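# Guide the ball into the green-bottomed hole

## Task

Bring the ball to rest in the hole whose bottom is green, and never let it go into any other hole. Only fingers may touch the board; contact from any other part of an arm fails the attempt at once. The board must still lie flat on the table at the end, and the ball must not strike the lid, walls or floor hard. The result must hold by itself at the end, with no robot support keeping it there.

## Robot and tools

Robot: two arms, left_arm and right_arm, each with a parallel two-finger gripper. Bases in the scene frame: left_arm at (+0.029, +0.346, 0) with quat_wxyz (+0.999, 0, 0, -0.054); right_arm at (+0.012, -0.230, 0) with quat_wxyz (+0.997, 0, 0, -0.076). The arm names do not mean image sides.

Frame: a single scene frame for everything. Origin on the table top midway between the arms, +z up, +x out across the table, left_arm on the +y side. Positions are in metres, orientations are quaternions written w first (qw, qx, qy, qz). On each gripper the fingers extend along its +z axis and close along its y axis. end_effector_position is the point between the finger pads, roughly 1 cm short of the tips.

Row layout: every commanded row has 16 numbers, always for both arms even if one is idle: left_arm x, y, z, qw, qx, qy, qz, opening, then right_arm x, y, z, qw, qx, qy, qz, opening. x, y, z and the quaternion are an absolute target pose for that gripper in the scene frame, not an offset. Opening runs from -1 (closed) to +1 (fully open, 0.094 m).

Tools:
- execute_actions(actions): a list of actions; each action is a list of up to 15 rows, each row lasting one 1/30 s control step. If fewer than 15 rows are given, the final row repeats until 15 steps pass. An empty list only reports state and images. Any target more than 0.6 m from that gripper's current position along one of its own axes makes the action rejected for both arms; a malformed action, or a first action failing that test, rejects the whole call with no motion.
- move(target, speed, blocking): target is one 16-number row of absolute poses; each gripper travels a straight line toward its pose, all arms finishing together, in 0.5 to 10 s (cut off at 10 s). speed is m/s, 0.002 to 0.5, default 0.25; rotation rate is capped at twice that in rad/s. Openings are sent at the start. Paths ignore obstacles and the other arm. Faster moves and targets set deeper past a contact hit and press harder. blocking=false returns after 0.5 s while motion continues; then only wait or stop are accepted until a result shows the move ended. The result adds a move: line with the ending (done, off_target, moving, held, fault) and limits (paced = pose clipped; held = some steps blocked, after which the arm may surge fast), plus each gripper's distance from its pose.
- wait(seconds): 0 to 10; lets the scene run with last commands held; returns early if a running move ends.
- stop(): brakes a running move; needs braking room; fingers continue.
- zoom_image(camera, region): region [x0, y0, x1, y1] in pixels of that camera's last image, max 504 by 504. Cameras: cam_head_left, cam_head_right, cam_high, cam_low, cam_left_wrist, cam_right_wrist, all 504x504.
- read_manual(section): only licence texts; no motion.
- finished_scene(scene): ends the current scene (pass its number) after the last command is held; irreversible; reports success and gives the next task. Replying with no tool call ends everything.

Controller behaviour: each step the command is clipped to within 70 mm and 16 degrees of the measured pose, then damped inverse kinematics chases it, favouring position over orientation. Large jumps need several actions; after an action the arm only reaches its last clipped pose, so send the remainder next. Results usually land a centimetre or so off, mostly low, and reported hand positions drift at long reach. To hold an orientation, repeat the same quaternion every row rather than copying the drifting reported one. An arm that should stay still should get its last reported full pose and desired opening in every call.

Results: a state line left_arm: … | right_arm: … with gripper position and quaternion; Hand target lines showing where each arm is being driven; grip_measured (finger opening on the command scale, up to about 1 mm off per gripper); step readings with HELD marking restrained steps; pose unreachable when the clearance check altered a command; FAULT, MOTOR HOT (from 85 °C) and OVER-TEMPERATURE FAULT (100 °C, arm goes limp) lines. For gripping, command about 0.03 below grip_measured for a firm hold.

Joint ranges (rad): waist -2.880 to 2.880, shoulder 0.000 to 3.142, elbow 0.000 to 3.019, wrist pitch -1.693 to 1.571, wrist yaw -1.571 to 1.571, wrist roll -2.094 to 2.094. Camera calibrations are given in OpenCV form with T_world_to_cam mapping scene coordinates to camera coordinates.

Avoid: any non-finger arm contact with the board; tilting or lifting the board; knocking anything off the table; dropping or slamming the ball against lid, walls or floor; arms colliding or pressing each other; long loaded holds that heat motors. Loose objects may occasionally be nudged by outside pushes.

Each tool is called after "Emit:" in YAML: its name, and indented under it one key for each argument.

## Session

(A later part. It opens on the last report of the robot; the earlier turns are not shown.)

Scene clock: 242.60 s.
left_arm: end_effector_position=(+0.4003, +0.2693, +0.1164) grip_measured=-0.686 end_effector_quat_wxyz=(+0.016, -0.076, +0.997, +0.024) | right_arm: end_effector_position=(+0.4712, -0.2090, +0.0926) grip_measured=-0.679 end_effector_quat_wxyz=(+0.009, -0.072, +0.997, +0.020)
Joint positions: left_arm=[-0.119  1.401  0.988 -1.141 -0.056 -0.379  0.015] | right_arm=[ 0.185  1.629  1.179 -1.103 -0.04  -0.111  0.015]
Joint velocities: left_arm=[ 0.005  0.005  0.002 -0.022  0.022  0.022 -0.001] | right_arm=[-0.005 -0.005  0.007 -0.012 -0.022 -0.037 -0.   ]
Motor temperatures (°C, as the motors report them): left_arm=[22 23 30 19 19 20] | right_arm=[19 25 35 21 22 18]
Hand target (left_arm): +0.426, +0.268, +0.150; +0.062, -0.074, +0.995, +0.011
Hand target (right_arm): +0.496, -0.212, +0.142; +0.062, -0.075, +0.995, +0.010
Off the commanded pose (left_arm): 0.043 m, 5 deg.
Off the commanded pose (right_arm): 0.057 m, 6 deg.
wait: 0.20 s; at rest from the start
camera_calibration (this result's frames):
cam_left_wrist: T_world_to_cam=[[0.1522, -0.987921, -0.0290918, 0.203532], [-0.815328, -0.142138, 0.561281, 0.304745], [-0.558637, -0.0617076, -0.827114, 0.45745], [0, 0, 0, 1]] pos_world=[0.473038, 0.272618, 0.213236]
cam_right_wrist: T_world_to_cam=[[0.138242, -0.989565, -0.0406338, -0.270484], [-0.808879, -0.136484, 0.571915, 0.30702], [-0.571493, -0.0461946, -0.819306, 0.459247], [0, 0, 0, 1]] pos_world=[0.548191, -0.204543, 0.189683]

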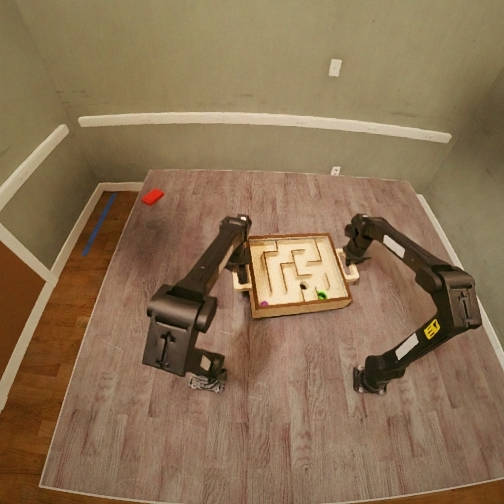

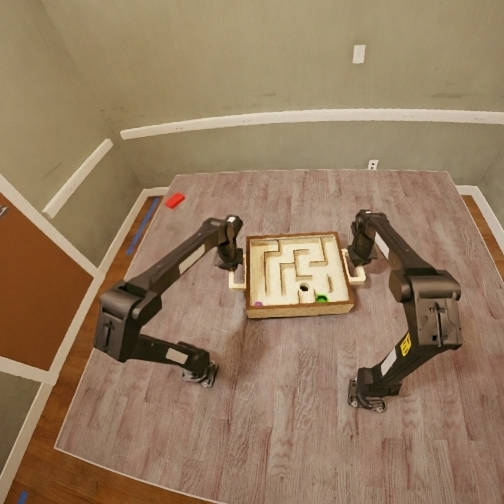

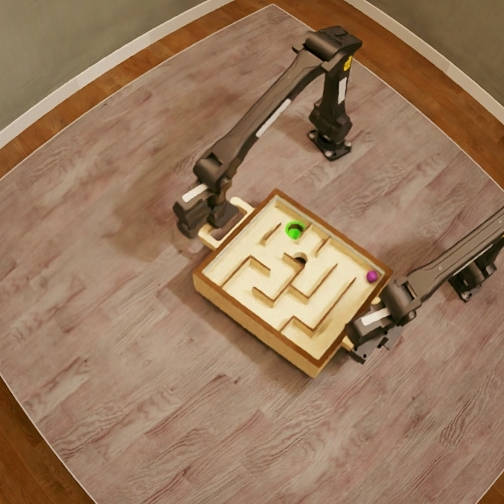

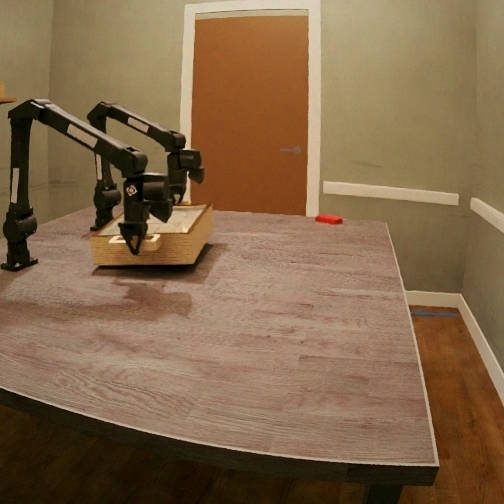

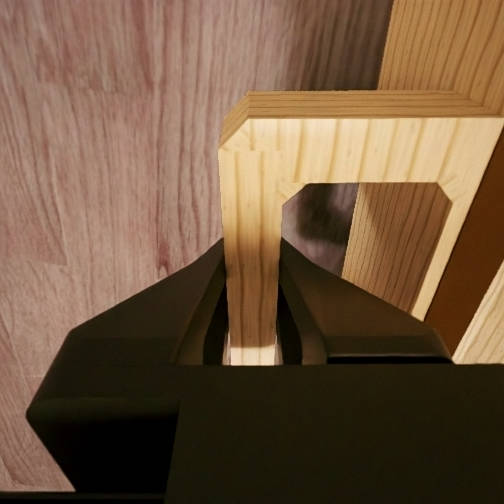

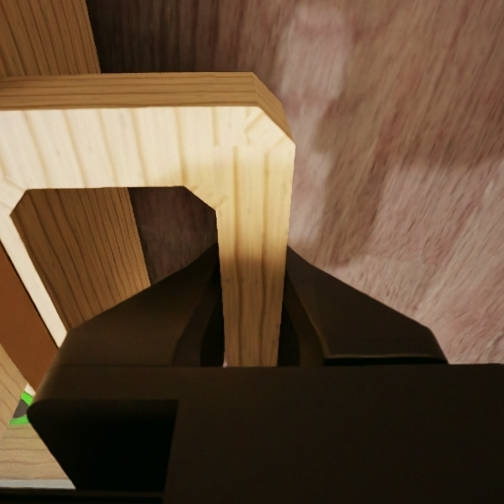

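Emit:
execute_actions:
  actions:
    - [[0.425,0.268,0.172,0.062,-0.075,0.995,0.02,-0.8,0.497,-0.212,0.14,0.062,-0.075,0.995,0.02,-0.8]]
    - [[0.425,0.268,0.176,0.062,-0.075,0.995,0.022,-0.8,0.497,-0.212,0.138,0.062,-0.075,0.995,0.022,-0.8]]

Emit:
zoom_image:
  camera: "cam_head_right"
  region: [230,210,370,320]

Scene clock: 248.60 s.
left_arm: end_effector_position=(+0.3962, +0.2719, +0.1217) grip_measured=-0.686 end_effector_quat_wxyz=(+0.005, -0.078, +0.996, +0.033) | right_arm: end_effector_position=(+0.4696, -0.2058, +0.0928) grip_measured=-0.679 end_effector_quat_wxyz=(+0.007, -0.074, +0.997, +0.030)
Joint positions: left_arm=[-0.119  1.401  1.003 -1.184 -0.066 -0.384  0.015] | right_arm=[ 0.185  1.629  1.179 -1.109 -0.06  -0.115  0.015]
Joint velocities: left_arm=[-0.005 -0.005  0.002  0.002 -0.007 -0.081 -0.   ] | right_arm=[-0.024 -0.005 -0.012  0.022 -0.007 -0.051  0.   ]
Motor temperatures (°C, as the motors report them): left_arm=[22 23 30 19 19 20] | right_arm=[19 25 35 21 22 18]
Hand target (left_arm): +0.422, +0.269, +0.174; +0.063, -0.075, +0.995, +0.022
Hand target (right_arm): +0.493, -0.212, +0.139; +0.062, -0.075, +0.995, +0.022
Off the commanded pose (left_arm): 0.062 m, 7 deg.
Off the commanded pose (right_arm): 0.053 m, 6 deg.
Step readings (end_effector_position; steps 1 to 15: 1st action; 16 to 30: 2nd action):
0: left_arm (+0.4003, +0.2693, +0.1164) | right_arm (+0.4712, -0.2090, +0.0926)
1: left_arm (+0.3993, +0.2700, +0.1166) | right_arm (+0.4712, -0.2083, +0.0926)
2: left_arm (+0.3976, +0.2708, +0.1170) | right_arm (+0.4711, -0.2073, +0.0927)
4: left_arm (+0.3957, +0.2714, +0.1179) | right_arm (+0.4703, -0.2066, +0.0927)
8: left_arm (+0.3958, +0.2713, +0.1189) | right_arm (+0.4696, -0.2066, +0.0927)
15: left_arm (+0.3957, +0.2713, +0.1190) | right_arm (+0.4696, -0.2066, +0.0927)
16: left_arm (+0.3957, +0.2715, +0.1193) | right_arm (+0.4696, -0.2064, +0.0927)
17: left_arm (+0.3955, +0.2716, +0.1197) | right_arm (+0.4696, -0.2062, +0.0927)
19: left_arm (+0.3957, +0.2719, +0.1208) | right_arm (+0.4696, -0.2059, +0.0927)
23: left_arm (+0.3962, +0.2719, +0.1217) | right_arm (+0.4696, -0.2058, +0.0928)
30: end_effector_position above
camera_calibration (this result's frames):
cam_left_wrist: T_world_to_cam=[[0.156538, -0.986496, -0.0481765, 0.207127], [-0.800464, -0.15529, 0.578915, 0.294329], [-0.578579, -0.0520586, -0.813964, 0.463381], [0, 0, 0, 1]] pos_world=[0.471278, 0.274159, 0.216762]
cam_right_wrist: T_world_to_cam=[[0.141953, -0.987998, -0.0609033, -0.26665], [-0.804543, -0.151001, 0.574377, 0.300821], [-0.576679, -0.0325354, -0.816322, 0.463569], [0, 0, 0, 1]] pos_world=[0.547206, -0.202943, 0.189397]

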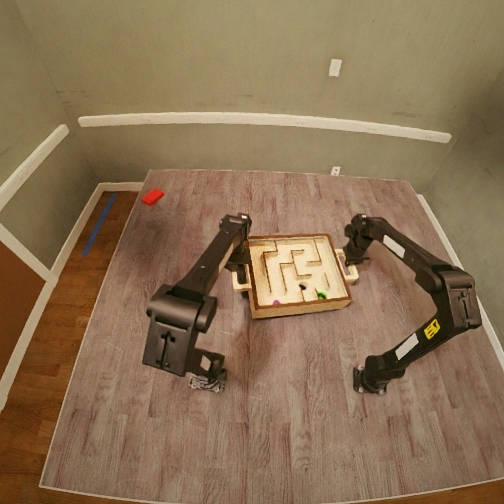

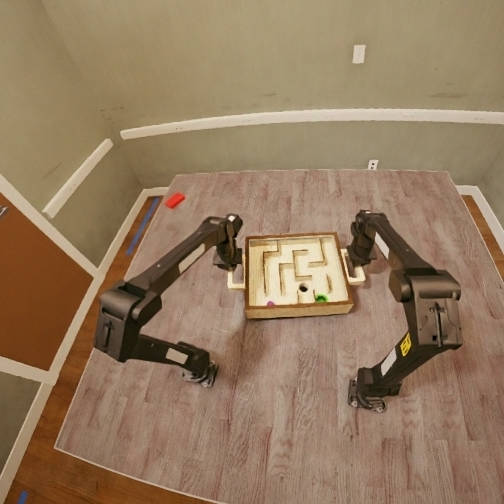

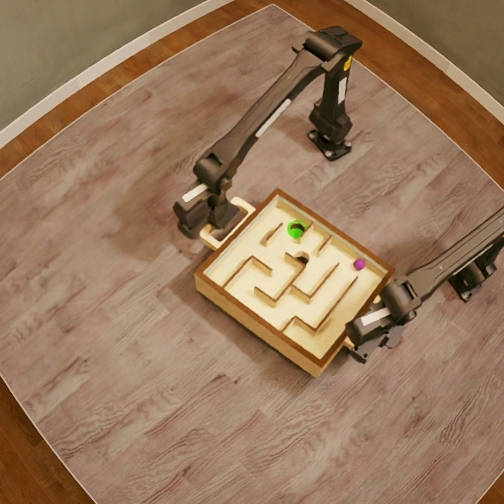

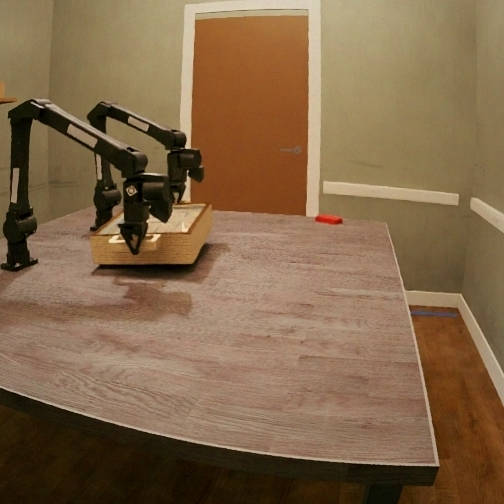

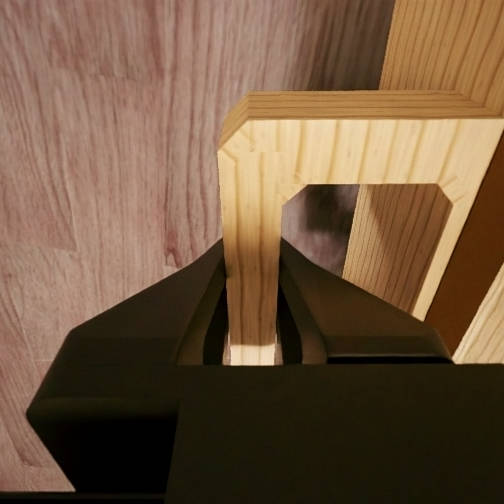

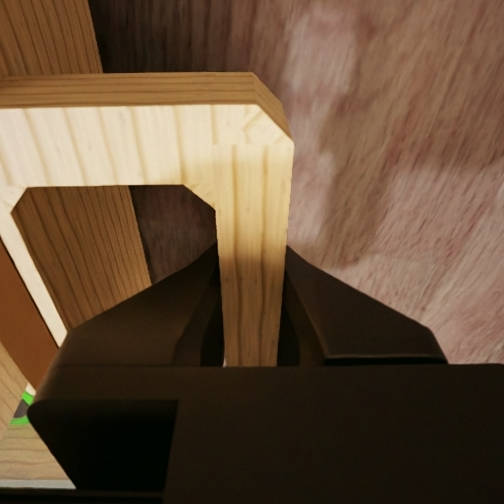

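Region (230, 210, 370, 320) of cam_head_right's 504x504 image, scaled by 3.600, with more detail than that image has; it fills the top 396 rows of this view, and the rest is white.

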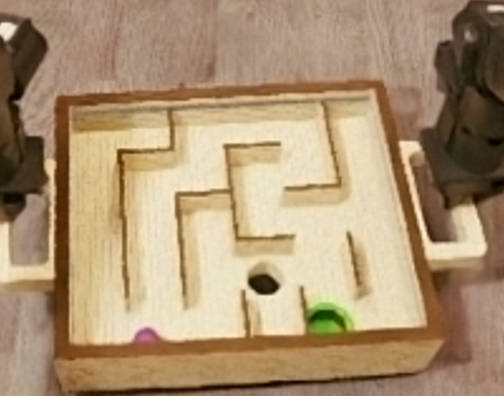

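Emit:
execute_actions:
  actions:
    - [[0.425,0.268,0.165,0.085,-0.075,0.994,0.015,-0.8,0.497,-0.212,0.14,0.085,-0.075,0.994,0.015,-0.8]]
    - [[0.425,0.268,0.165,0.085,-0.075,0.994,0.015,-0.8,0.497,-0.212,0.14,0.085,-0.075,0.994,0.015,-0.8]]

Emit:
zoom_image:
  camera: "cam_head_right"
  region: [230,210,370,320]

Scene clock: 254.53 s.
left_arm: end_effector_position=(+0.4056, +0.2709, +0.1251) grip_measured=-0.686 end_effector_quat_wxyz=(+0.028, -0.077, +0.996, +0.029) | right_arm: end_effector_position=(+0.4774, -0.2070, +0.0990) grip_measured=-0.679 end_effector_quat_wxyz=(+0.029, -0.073, +0.997, +0.024)
Joint positions: left_arm=[-0.119  1.392  1.002 -1.145 -0.072 -0.38   0.015] | right_arm=[ 0.185  1.615  1.178 -1.078 -0.051 -0.112  0.015]
Joint velocities: left_arm=[ 0.005 -0.015  0.002 -0.017  0.051 -0.007 -0.001] | right_arm=[ 0.005 -0.005  0.012  0.007 -0.007 -0.095 -0.   ]
Motor temperatures (°C, as the motors report them): left_arm=[22 23 31 19 19 20] | right_arm=[19 25 35 21 22 18]
Hand target (left_arm): +0.424, +0.268, +0.164; +0.085, -0.075, +0.993, +0.015
Hand target (right_arm): +0.494, -0.212, +0.140; +0.085, -0.075, +0.993, +0.015
Off the commanded pose (left_arm): 0.045 m, 7 deg.
Off the commanded pose (right_arm): 0.046 m, 7 deg.
Step readings (end_effector_position; steps 1 to 15: 1st action; 16 to 30: 2nd action):
0: left_arm (+0.3962, +0.2719, +0.1217) | right_arm (+0.4696, -0.2058, +0.0928)
1: left_arm (+0.3974, +0.2717, +0.1223) | right_arm (+0.4702, -0.2061, +0.0931)
2: left_arm (+0.3992, +0.2713, +0.1224) | right_arm (+0.4710, -0.2064, +0.0930)
4: left_arm (+0.4027, +0.2712, +0.1233) | right_arm (+0.4745, -0.2065, +0.0946)
8: left_arm (+0.4056, +0.2709, +0.1247) | right_arm (+0.4774, -0.2069, +0.0985)
15: left_arm (+0.4056, +0.2709, +0.1251) | right_arm (+0.4774, -0.2070, +0.0990)
16: left_arm (+0.4056, +0.2709, +0.1251) | right_arm (+0.4774, -0.2070, +0.0990)
17: left_arm (+0.4056, +0.2709, +0.1251) | right_arm (+0.4774, -0.2070, +0.0990)
19: left_arm (+0.4056, +0.2709, +0.1251) | right_arm (+0.4774, -0.2070, +0.0990)
23: left_arm (+0.4056, +0.2709, +0.1251) | right_arm (+0.4774, -0.2070, +0.0990)
30: end_effector_position above
camera_calibration (this result's frames):
cam_left_wrist: T_world_to_cam=[[0.154134, -0.987355, -0.0370404, 0.204682], [-0.827659, -0.149498, 0.540954, 0.313983], [-0.539651, -0.0527225, -0.840236, 0.459152], [0, 0, 0, 1]] pos_world=[0.476104, 0.273241, 0.223527]
cam_right_wrist: T_world_to_cam=[[0.140342, -0.988946, -0.0478618, -0.269269], [-0.830013, -0.143867, 0.53887, 0.320478], [-0.539799, -0.0359002, -0.841028, 0.457311], [0, 0, 0, 1]] pos_world=[0.550647, -0.203768, 0.199028]

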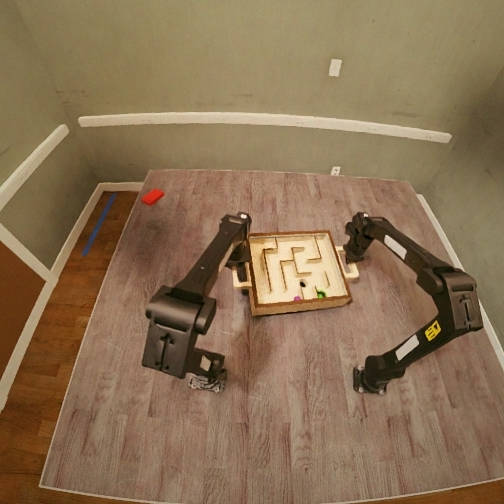

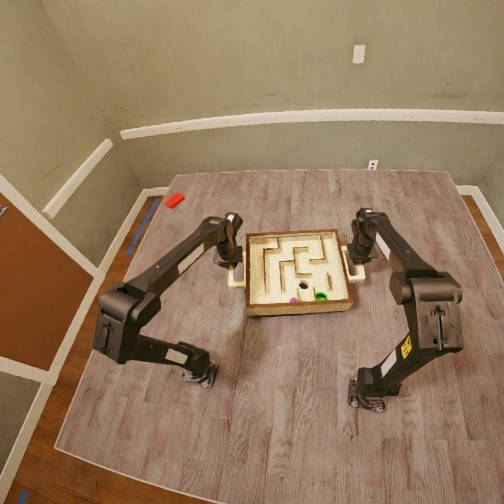

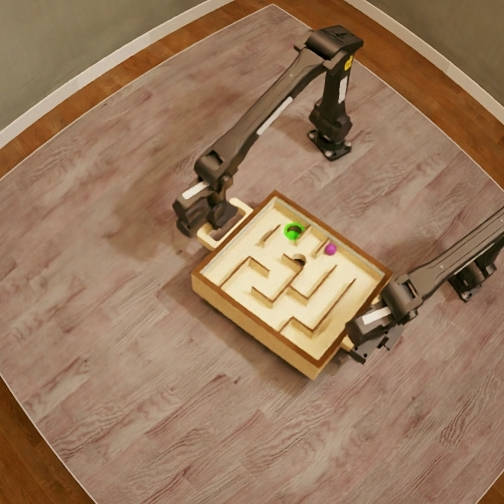

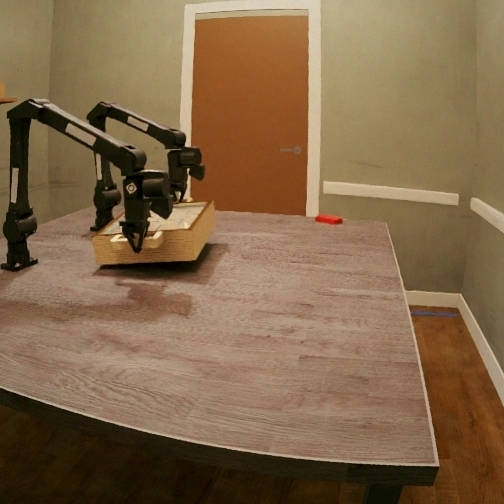

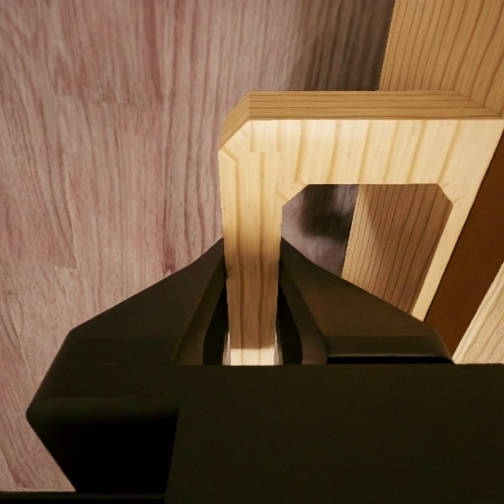

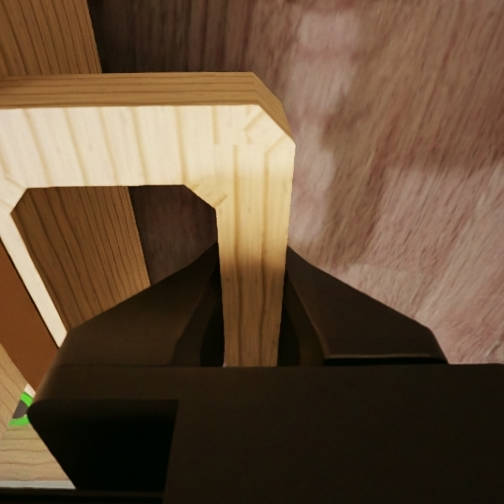

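Region (230, 210, 370, 320) of cam_head_right's 504x504 image, scaled by 3.600, with more detail than that image has; it fills the top 396 rows of this view, and the rest is white.

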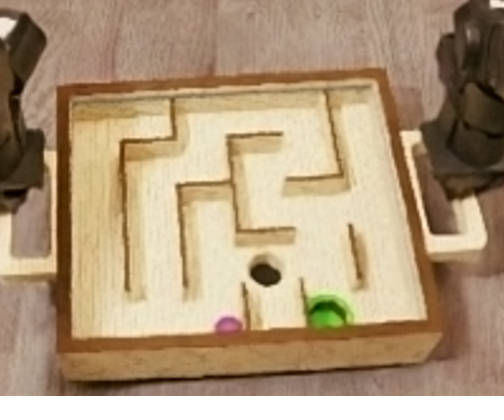

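Emit:
execute_actions:
  actions:
    - [[0.425,0.266,0.15,0.085,-0.075,0.994,0,-0.8,0.497,-0.215,0.15,0.085,-0.075,0.994,0,-0.8]]
    - [[0.425,0.264,0.135,0.085,-0.075,0.994,-0.015,-0.8,0.497,-0.217,0.16,0.085,-0.075,0.994,-0.015,-0.8]]
    - [[0.425,0.264,0.13,0.085,-0.075,0.994,-0.02,-0.8,0.497,-0.217,0.165,0.085,-0.075,0.994,-0.02,-0.8]]

Emit:
zoom_image:
  camera: "cam_head_right"
  region: [230,210,370,320]

Scene clock: 263.97 s.
left_arm: end_effector_position=(+0.4025, +0.2625, +0.1024) grip_measured=-0.686 end_effector_quat_wxyz=(+0.037, -0.075, +0.996, -0.007) | right_arm: end_effector_position=(+0.4724, -0.2177, +0.1101) grip_measured=-0.679 end_effector_quat_wxyz=(+0.028, -0.070, +0.997, -0.010)
Joint positions: left_arm=[-0.113  1.391  0.937 -1.042 -0.009 -0.372  0.015] | right_arm=[ 0.188  1.588  1.178 -1.103  0.018 -0.106  0.015]
Joint velocities: left_arm=[-0.005  0.005 -0.017 -0.027 -0.081 -0.051  0.   ] | right_arm=[-0.005 -0.005 -0.012  0.002  0.081 -0.037  0.   ]
Motor temperatures (°C, as the motors report them): left_arm=[22 23 30 19 19 20] | right_arm=[19 25 35 21 22 18]
Hand target (left_arm): +0.424, +0.264, +0.130; +0.085, -0.074, +0.993, -0.019
Hand target (right_arm): +0.493, -0.217, +0.165; +0.085, -0.075, +0.993, -0.020
Off the commanded pose (left_arm): 0.036 m, 6 deg.
Off the commanded pose (right_arm): 0.060 m, 7 deg.
Step readings (end_effector_position; steps 1 to 15: 1st action; 16 to 30: 2nd action; 31 to 45: 3rd action):
0: left_arm (+0.4056, +0.2709, +0.1251) | right_arm (+0.4774, -0.2070, +0.0990)
1: left_arm (+0.4058, +0.2700, +0.1241) | right_arm (+0.4775, -0.2084, +0.0991)
2: left_arm (+0.4067, +0.2690, +0.1228) | right_arm (+0.4775, -0.2095, +0.0994)
4: left_arm (+0.4063, +0.2679, +0.1187) | right_arm (+0.4777, -0.2108, +0.1016)
8: left_arm (+0.4062, +0.2671, +0.1168) | right_arm (+0.4779, -0.2118, +0.1038)
15: left_arm (+0.4064, +0.2671, +0.1168) | right_arm (+0.4779, -0.2118, +0.1038)
16: left_arm (+0.4064, +0.2662, +0.1154) | right_arm (+0.4774, -0.2133, +0.1037)
17: left_arm (+0.4070, +0.2652, +0.1135) | right_arm (+0.4767, -0.2142, +0.1042)
19: left_arm (+0.4046, +0.2641, +0.1079) | right_arm (+0.4758, -0.2157, +0.1068)
23: left_arm (+0.4028, +0.2634, +0.1051) | right_arm (+0.4736, -0.2165, +0.1087)
30: left_arm (+0.4031, +0.2633, +0.1051) | right_arm (+0.4737, -0.2166, +0.1087)
31: left_arm (+0.4032, +0.2630, +0.1049) | right_arm (+0.4734, -0.2169, +0.1087)
32: left_arm (+0.4035, +0.2628, +0.1044) | right_arm (+0.4731, -0.2173, +0.1087)
34: left_arm (+0.4031, +0.2627, +0.1031) | right_arm (+0.4728, -0.2174, +0.1095)
38: left_arm (+0.4025, +0.2625, +0.1024) | right_arm (+0.4724, -0.2177, +0.1101)
45: end_effector_position above
camera_calibration (this result's frames):
cam_left_wrist: T_world_to_cam=[[0.148425, -0.988287, 0.0354744, 0.191107], [-0.84044, -0.107153, 0.531205, 0.317492], [-0.521182, -0.108658, -0.8465, 0.445908], [0, 0, 0, 1]] pos_world=[0.470867, 0.271341, 0.202028]
cam_right_wrist: T_world_to_cam=[[0.133876, -0.990778, 0.020891, -0.283522], [-0.832866, -0.101064, 0.54417, 0.318866], [-0.53704, -0.0902505, -0.838715, 0.450145], [0, 0, 0, 1]] pos_world=[0.545275, -0.208056, 0.209949]

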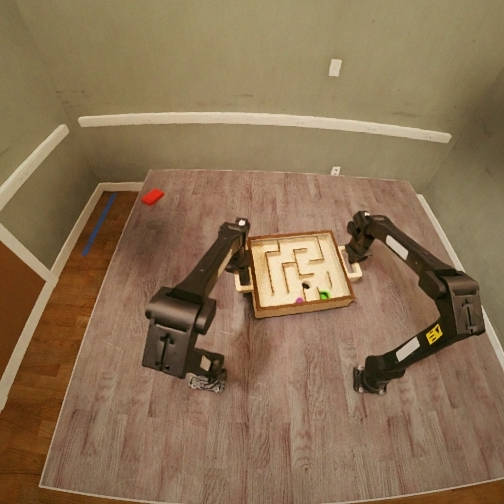

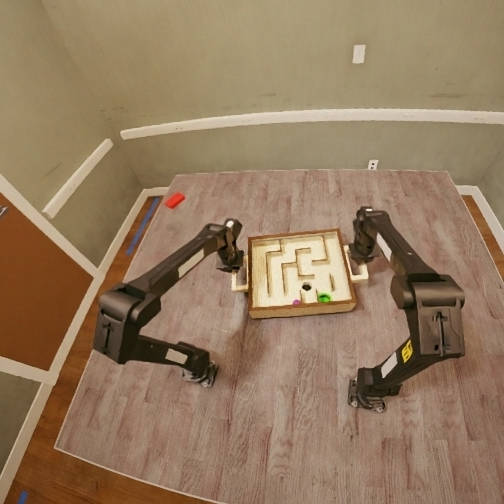

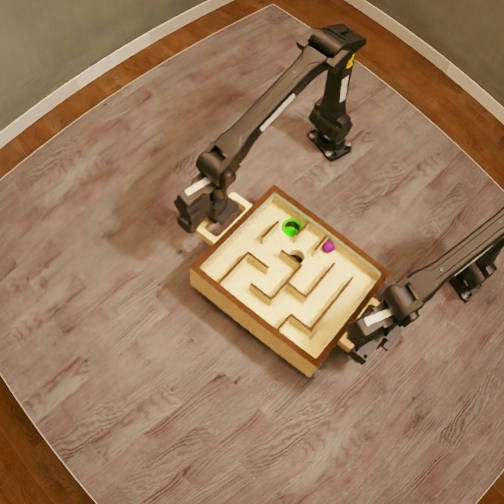

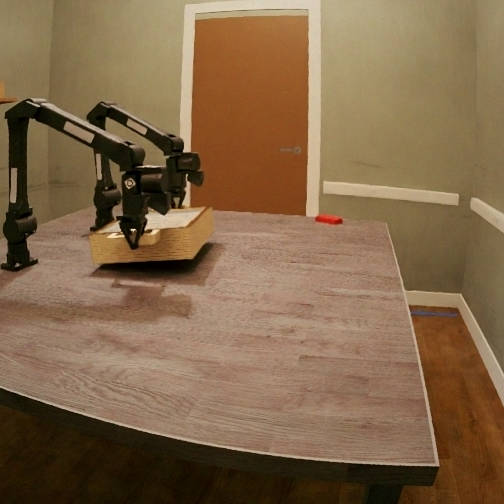

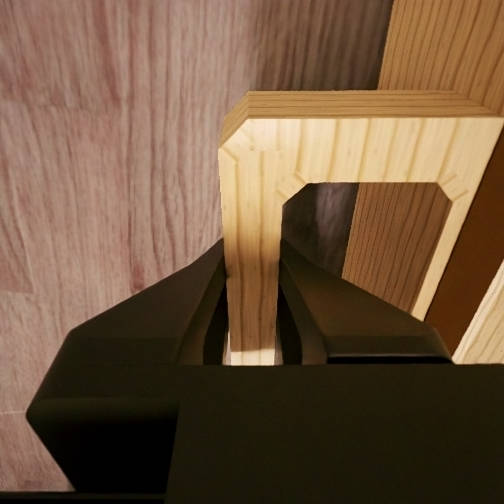

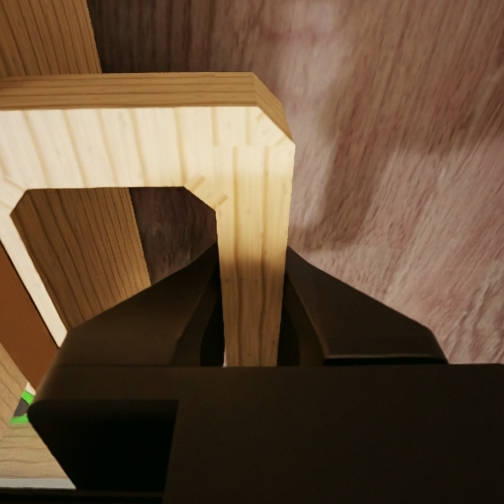

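Region (230, 210, 370, 320) of cam_head_right's 504x504 image, scaled by 3.600, with more detail than that image has; it fills the top 396 rows of this view, and the rest is white.

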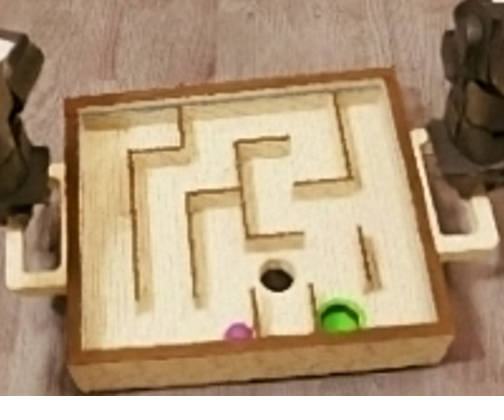

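Emit:
execute_actions:
  actions:
    - [[0.425,0.263,0.12,0.085,-0.075,0.994,-0.025,-0.8,0.495,-0.218,0.17,0.085,-0.075,0.994,-0.025,-0.8]]
    - [[0.425,0.263,0.12,0.068,-0.075,0.994,-0.025,-0.8,0.495,-0.218,0.17,0.068,-0.075,0.994,-0.025,-0.8]]
    - [[0.425,0.263,0.12,0.068,-0.075,0.994,-0.025,-0.8,0.495,-0.218,0.17,0.068,-0.075,0.994,-0.025,-0.8]]

Emit:
zoom_image:
  camera: "cam_head_right"
  region: [230,210,370,320]

Scene clock: 269.43 s.
left_arm: end_effector_position=(+0.4008, +0.2600, +0.0927) grip_measured=-0.686 end_effector_quat_wxyz=(+0.033, -0.073, +0.997, -0.020) | right_arm: end_effector_position=(+0.4668, -0.2205, +0.1181) grip_measured=-0.679 end_effector_quat_wxyz=(+0.017, -0.068, +0.997, -0.020)
Joint positions: left_arm=[-0.108  1.401  0.918 -1.014  0.021 -0.363  0.015] | right_arm=[ 0.19   1.58   1.191 -1.147  0.038 -0.1    0.015]
Joint velocities: left_arm=[ 0.015 -0.015 -0.007 -0.022 -0.022  0.022  0.   ] | right_arm=[-0.005  0.005 -0.007  0.002  0.022 -0.037  0.   ]
Motor temperatures (°C, as the motors report them): left_arm=[22 23 30 19 19 20] | right_arm=[19 25 35 21 22 18]
Hand target (left_arm): +0.424, +0.263, +0.120; +0.068, -0.075, +0.995, -0.025
Hand target (right_arm): +0.490, -0.218, +0.170; +0.069, -0.076, +0.994, -0.025
Off the commanded pose (left_arm): 0.037 m, 4 deg.
Off the commanded pose (right_arm): 0.059 m, 6 deg.
Step readings (end_effector_position; steps 1 to 15: 1st action; 16 to 30: 2nd action; 31 to 45: 3rd action):
0: left_arm (+0.4025, +0.2625, +0.1024) | right_arm (+0.4724, -0.2177, +0.1101)
1: left_arm (+0.4026, +0.2622, +0.1017) | right_arm (+0.4720, -0.2180, +0.1103)
2: left_arm (+0.4033, +0.2618, +0.1006) | right_arm (+0.4717, -0.2184, +0.1108)
4: left_arm (+0.4025, +0.2612, +0.0976) | right_arm (+0.4713, -0.2189, +0.1123)
8: left_arm (+0.4016, +0.2610, +0.0961) | right_arm (+0.4702, -0.2193, +0.1137)
15: left_arm (+0.4018, +0.2609, +0.0961) | right_arm (+0.4702, -0.2193, +0.1137)
16: left_arm (+0.4017, +0.2609, +0.0958) | right_arm (+0.4698, -0.2194, +0.1144)
17: left_arm (+0.4017, +0.2608, +0.0953) | right_arm (+0.4686, -0.2197, +0.1152)
19: left_arm (+0.4011, +0.2604, +0.0939) | right_arm (+0.4674, -0.2200, +0.1173)
23: left_arm (+0.4008, +0.2600, +0.0927) | right_arm (+0.4669, -0.2205, +0.1181)
30: left_arm (+0.4008, +0.2600, +0.0927) | right_arm (+0.4668, -0.2205, +0.1181)
31: left_arm (+0.4008, +0.2600, +0.0927) | right_arm (+0.4668, -0.2205, +0.1181)
32: left_arm (+0.4008, +0.2600, +0.0927) | right_arm (+0.4668, -0.2205, +0.1181)
34: left_arm (+0.4008, +0.2600, +0.0927) | right_arm (+0.4668, -0.2205, +0.1181)
38: left_arm (+0.4008, +0.2600, +0.0927) | right_arm (+0.4668, -0.2205, +0.1181)
45: end_effector_position above
camera_calibration (this result's frames):
cam_left_wrist: T_world_to_cam=[[0.143208, -0.987737, 0.0621866, 0.188656], [-0.837687, -0.0875118, 0.539094, 0.31401], [-0.527041, -0.129295, -0.839947, 0.443608], [0, 0, 0, 1]] pos_world=[0.469824, 0.271178, 0.191594]
cam_right_wrist: T_world_to_cam=[[0.129462, -0.990835, 0.0385427, -0.285765], [-0.821164, -0.0853429, 0.564276, 0.305281], [-0.555815, -0.104702, -0.824686, 0.457543], [0, 0, 0, 1]] pos_world=[0.541991, -0.209187, 0.216081]

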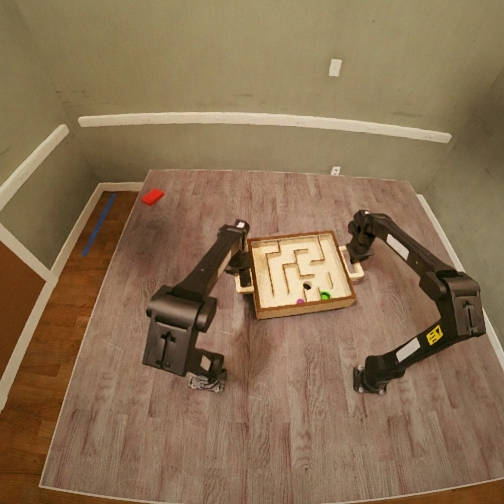

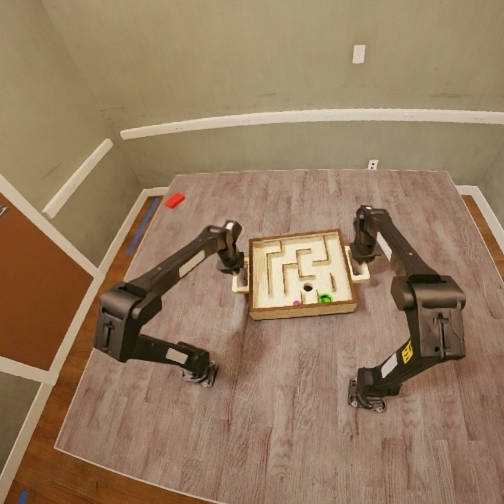

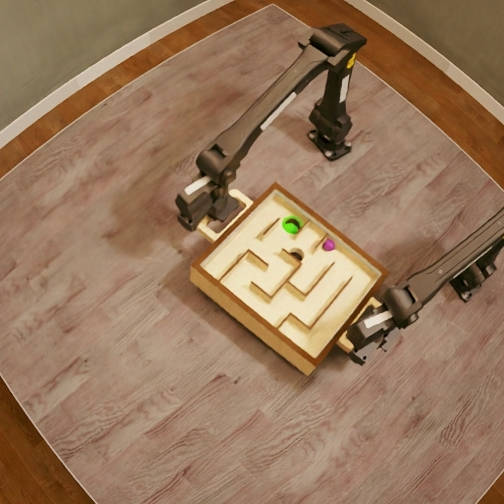

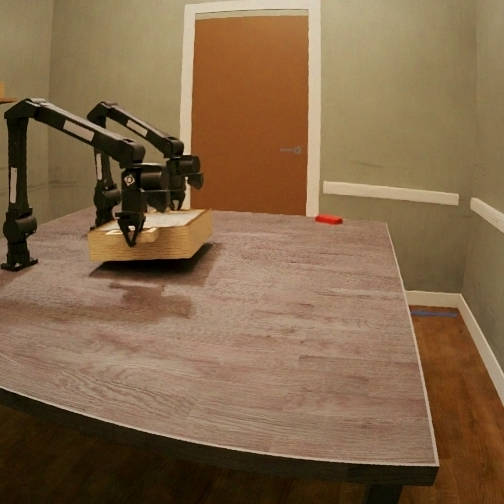

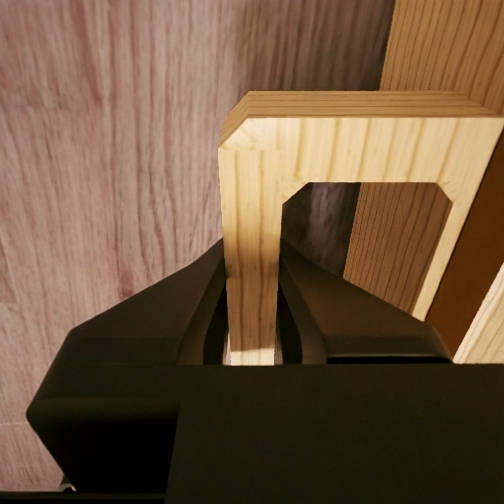

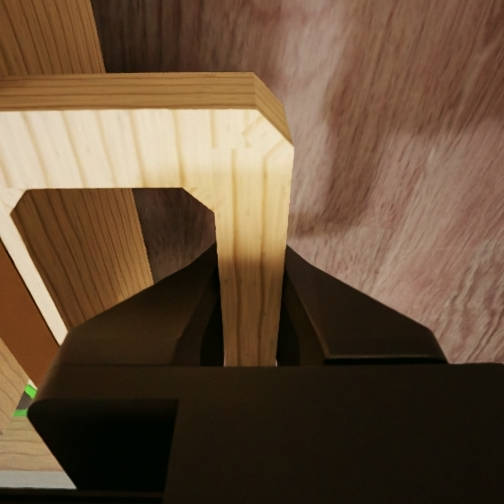

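Region (230, 210, 370, 320) of cam_head_right's 504x504 image, scaled by 3.600, with more detail than that image has; it fills the top 396 rows of this view, and the rest is white.

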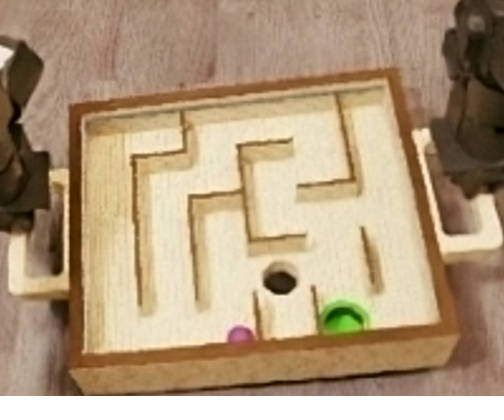

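Emit:
execute_actions:
  actions:
    - [[0.425,0.263,0.12,0.056,-0.075,0.995,-0.025,-0.8,0.495,-0.218,0.17,0.056,-0.075,0.995,-0.025,-0.8]]
    - [[0.425,0.263,0.12,0.085,-0.075,0.994,-0.025,-0.8,0.495,-0.218,0.17,0.085,-0.075,0.994,-0.025,-0.8]]

Emit:
zoom_image:
  camera: "cam_head_right"
  region: [230,210,370,320]

Scene clock: 277.37 s.
left_arm: end_effector_position=(+0.4046, +0.2602, +0.0910) grip_measured=-0.686 end_effector_quat_wxyz=(+0.038, -0.074, +0.996, -0.021) | right_arm: end_effector_position=(+0.4724, -0.2200, +0.1223) grip_measured=-0.679 end_effector_quat_wxyz=(+0.025, -0.069, +0.997, -0.022)
Joint positions: left_arm=[-0.105  1.406  0.918 -0.998  0.019 -0.363  0.015] | right_arm=[ 0.191  1.58   1.202 -1.143  0.042 -0.1    0.015]
Joint velocities: left_arm=[-0.005 -0.015  0.002 -0.012 -0.037 -0.007 -0.   ] | right_arm=[-0.005  0.005 -0.007  0.012 -0.11   0.022 -0.001]
Motor temperatures (°C, as the motors report them): left_arm=[22 23 30 19 19 20] | right_arm=[19 25 36 21 22 18]
Hand target (left_arm): +0.424, +0.263, +0.120; +0.085, -0.075, +0.993, -0.025
Hand target (right_arm): +0.491, -0.218, +0.170; +0.085, -0.076, +0.993, -0.025
Off the commanded pose (left_arm): 0.036 m, 5 deg.
Off the commanded pose (right_arm): 0.053 m, 7 deg.
Step readings (end_effector_position; steps 1 to 15: 1st action; 16 to 30: 2nd action):
0: left_arm (+0.4008, +0.2600, +0.0927) | right_arm (+0.4668, -0.2205, +0.1181)
1: left_arm (+0.4001, +0.2600, +0.0924) | right_arm (+0.4667, -0.2205, +0.1188)
2: left_arm (+0.3991, +0.2600, +0.0920) | right_arm (+0.4659, -0.2206, +0.1197)
4: left_arm (+0.3971, +0.2597, +0.0910) | right_arm (+0.4647, -0.2205, +0.1217)
8: left_arm (+0.3963, +0.2596, +0.0906) | right_arm (+0.4635, -0.2206, +0.1221)
15: left_arm (+0.3963, +0.2596, +0.0906) | right_arm (+0.4635, -0.2206, +0.1221)
16: left_arm (+0.3971, +0.2598, +0.0906) | right_arm (+0.4645, -0.2205, +0.1221)
17: left_arm (+0.3985, +0.2599, +0.0907) | right_arm (+0.4661, -0.2204, +0.1221)
19: left_arm (+0.4019, +0.2602, +0.0908) | right_arm (+0.4696, -0.2201, +0.1222)
23: left_arm (+0.4046, +0.2602, +0.0910) | right_arm (+0.4724, -0.2200, +0.1223)
30: end_effector_position above
camera_calibration (this result's frames):
cam_left_wrist: T_world_to_cam=[[0.144527, -0.987383, 0.0647118, 0.18763], [-0.84303, -0.0886285, 0.530514, 0.321314], [-0.518085, -0.131228, -0.845202, 0.441623], [0, 0, 0, 1]] pos_world=[0.472558, 0.271693, 0.190658]
cam_right_wrist: T_world_to_cam=[[0.130546, -0.990491, 0.0434273, -0.28719], [-0.830016, -0.0852291, 0.551188, 0.31331], [-0.542246, -0.108001, -0.83325, 0.4581], [0, 0, 0, 1]] pos_world=[0.545946, -0.208281, 0.221491]

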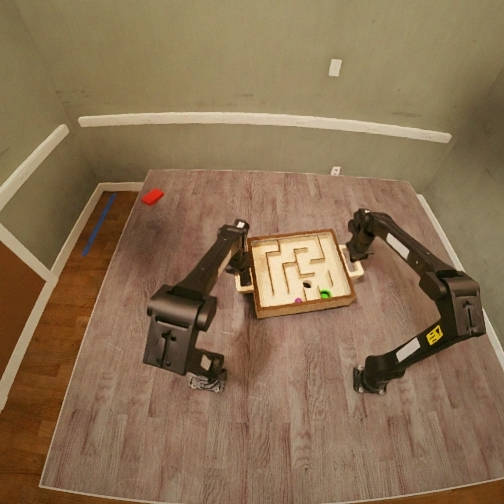

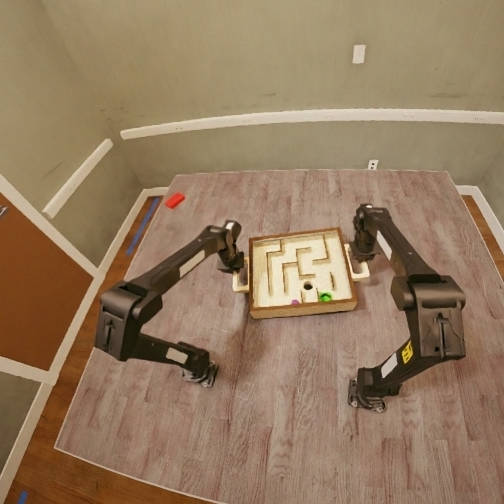

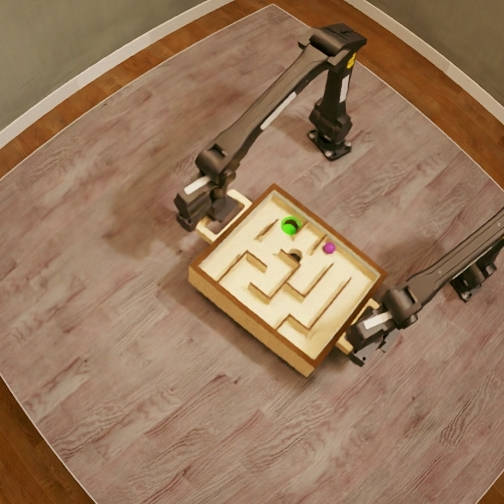

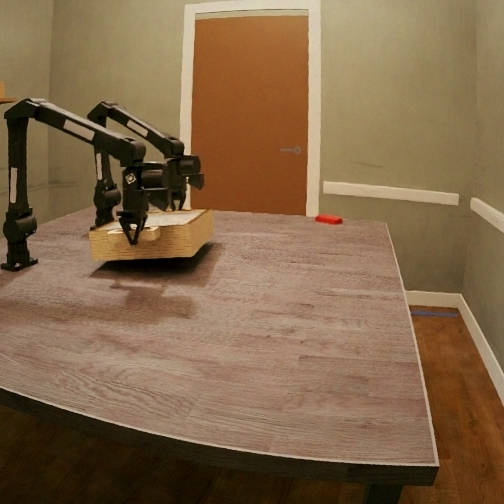

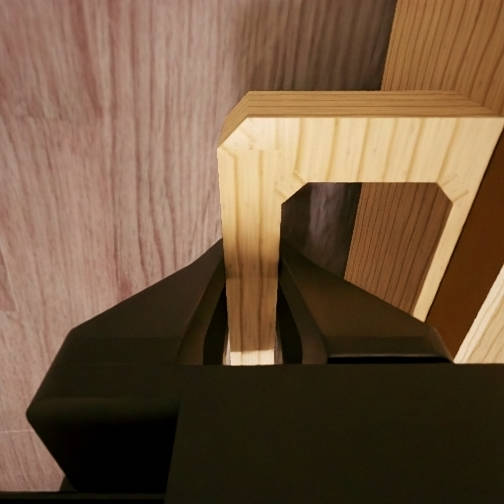

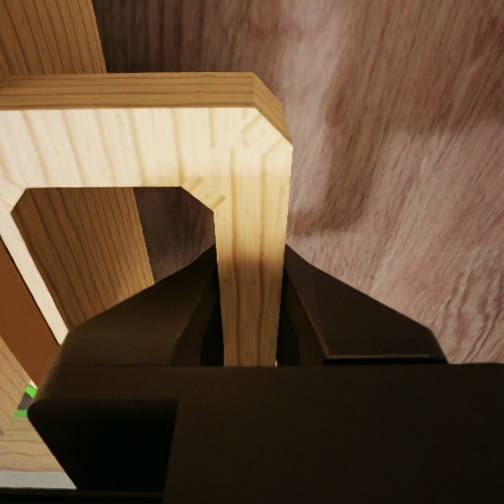

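Region (230, 210, 370, 320) of cam_head_right's 504x504 image, scaled by 3.600, with more detail than that image has; it fills the top 396 rows of this view, and the rest is white.

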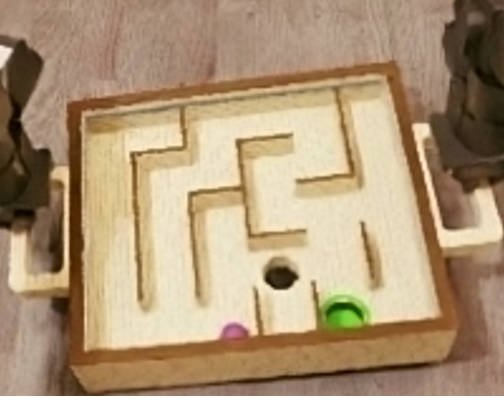

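Emit:
execute_actions:
  actions:
    - [[0.425,0.263,0.12,0.056,-0.075,0.995,-0.025,-0.8,0.495,-0.218,0.17,0.056,-0.075,0.995,-0.025,-0.8]]
    - [[0.425,0.263,0.12,0.056,-0.075,0.995,-0.025,-0.8,0.495,-0.218,0.17,0.056,-0.075,0.995,-0.025,-0.8]]

Emit:
zoom_image:
  camera: "cam_head_right"
  region: [230,210,370,320]

Scene clock: 281.93 s.
left_arm: end_effector_position=(+0.3966, +0.2600, +0.0904) grip_measured=-0.686 end_effector_quat_wxyz=(+0.020, -0.075, +0.997, -0.024) | right_arm: end_effector_position=(+0.4639, -0.2202, +0.1231) grip_measured=-0.679 end_effector_quat_wxyz=(+0.006, -0.070, +0.997, -0.021)
Joint positions: left_arm=[-0.103  1.407  0.918 -1.03   0.035 -0.362  0.015] | right_arm=[ 0.192  1.58   1.205 -1.182  0.042 -0.1    0.015]
Joint velocities: left_arm=[ 0.005 -0.015 -0.012  0.017  0.007 -0.066 -0.   ] | right_arm=[ 0.005 -0.005 -0.002  0.002  0.007 -0.081 -0.   ]
Motor temperatures (°C, as the motors report them): left_arm=[22 23 30 19 19 20] | right_arm=[19 25 36 21 22 18]
Hand target (left_arm): +0.424, +0.263, +0.120; +0.056, -0.075, +0.995, -0.025
Hand target (right_arm): +0.490, -0.218, +0.171; +0.057, -0.076, +0.995, -0.025
Off the commanded pose (left_arm): 0.041 m, 4 deg.
Off the commanded pose (right_arm): 0.056 m, 6 deg.
Step readings (end_effector_position; steps 1 to 15: 1st action; 16 to 30: 2nd action):
0: left_arm (+0.4046, +0.2602, +0.0910) | right_arm (+0.4724, -0.2200, +0.1223)
1: left_arm (+0.4036, +0.2601, +0.0910) | right_arm (+0.4717, -0.2201, +0.1226)
2: left_arm (+0.4022, +0.2601, +0.0909) | right_arm (+0.4701, -0.2201, +0.1229)
4: left_arm (+0.3987, +0.2600, +0.0905) | right_arm (+0.4664, -0.2201, +0.1232)
8: left_arm (+0.3966, +0.2600, +0.0904) | right_arm (+0.4639, -0.2202, +0.1231)
15: left_arm (+0.3966, +0.2600, +0.0904) | right_arm (+0.4639, -0.2202, +0.1231)
16: left_arm (+0.3966, +0.2600, +0.0904) | right_arm (+0.4639, -0.2202, +0.1231)
17: left_arm (+0.3966, +0.2600, +0.0904) | right_arm (+0.4639, -0.2202, +0.1231)
19: left_arm (+0.3966, +0.2600, +0.0904) | right_arm (+0.4639, -0.2202, +0.1231)
23: left_arm (+0.3966, +0.2600, +0.0904) | right_arm (+0.4639, -0.2202, +0.1231)
30: end_effector_position above
camera_calibration (this result's frames):
cam_left_wrist: T_world_to_cam=[[0.146912, -0.986834, 0.0676481, 0.187262], [-0.824206, -0.0843148, 0.559978, 0.303613], [-0.546901, -0.138024, -0.825741, 0.448386], [0, 0, 0, 1]] pos_world=[0.467951, 0.272283, 0.187567]
cam_right_wrist: T_world_to_cam=[[0.13243, -0.990366, 0.0404646, -0.286826], [-0.809492, -0.0845044, 0.581018, 0.292781], [-0.572001, -0.1097, -0.812884, 0.465079], [0, 0, 0, 1]] pos_world=[0.541014, -0.208302, 0.21955]

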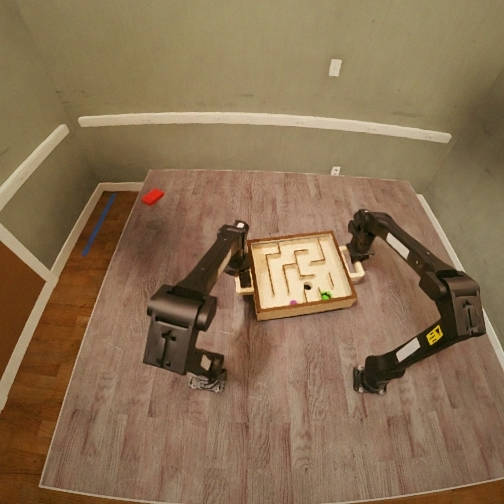

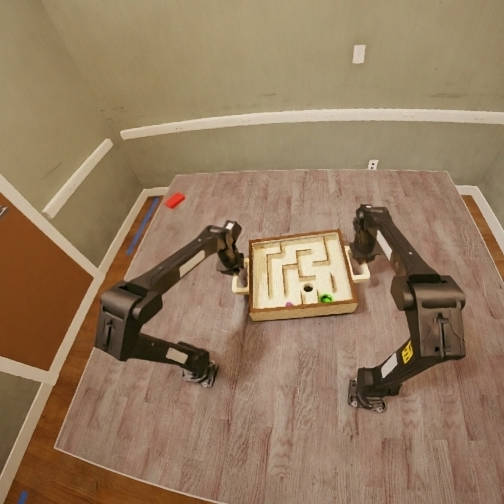

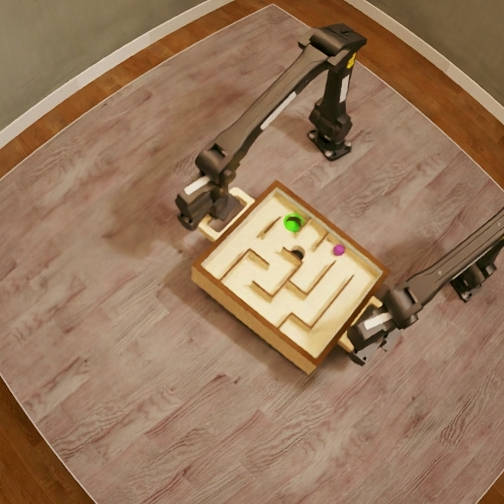

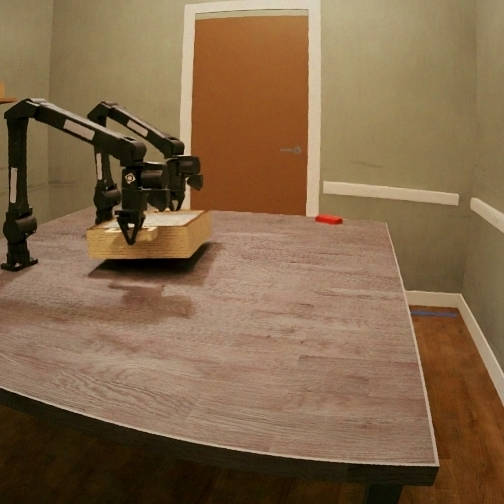

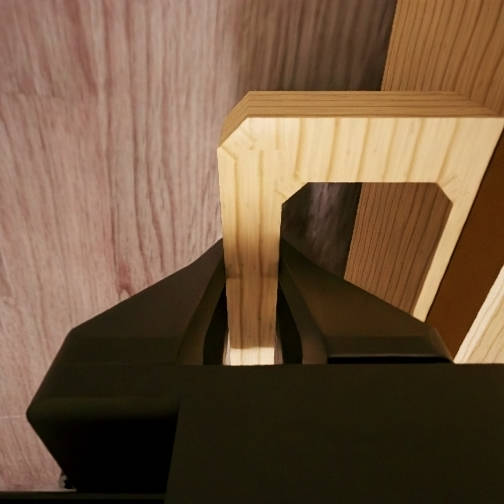

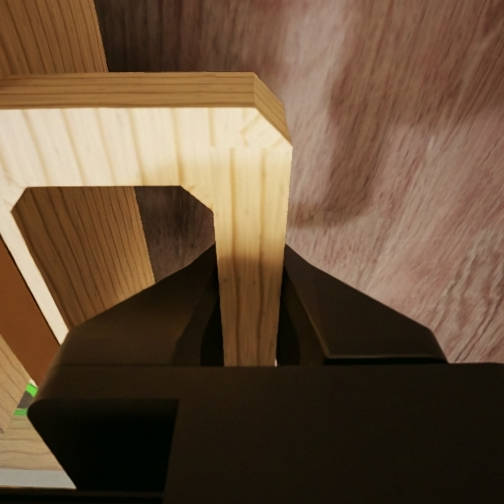

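Region (230, 210, 370, 320) of cam_head_right's 504x504 image, scaled by 3.600, with more detail than that image has; it fills the top 396 rows of this view, and the rest is white.

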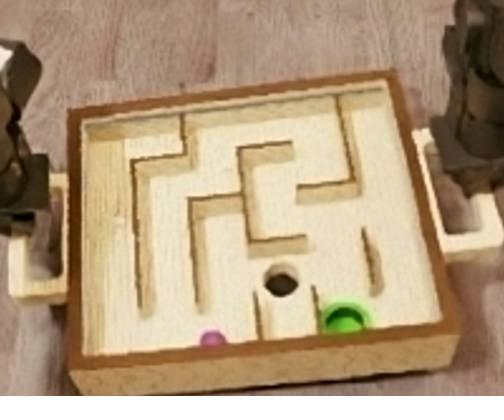

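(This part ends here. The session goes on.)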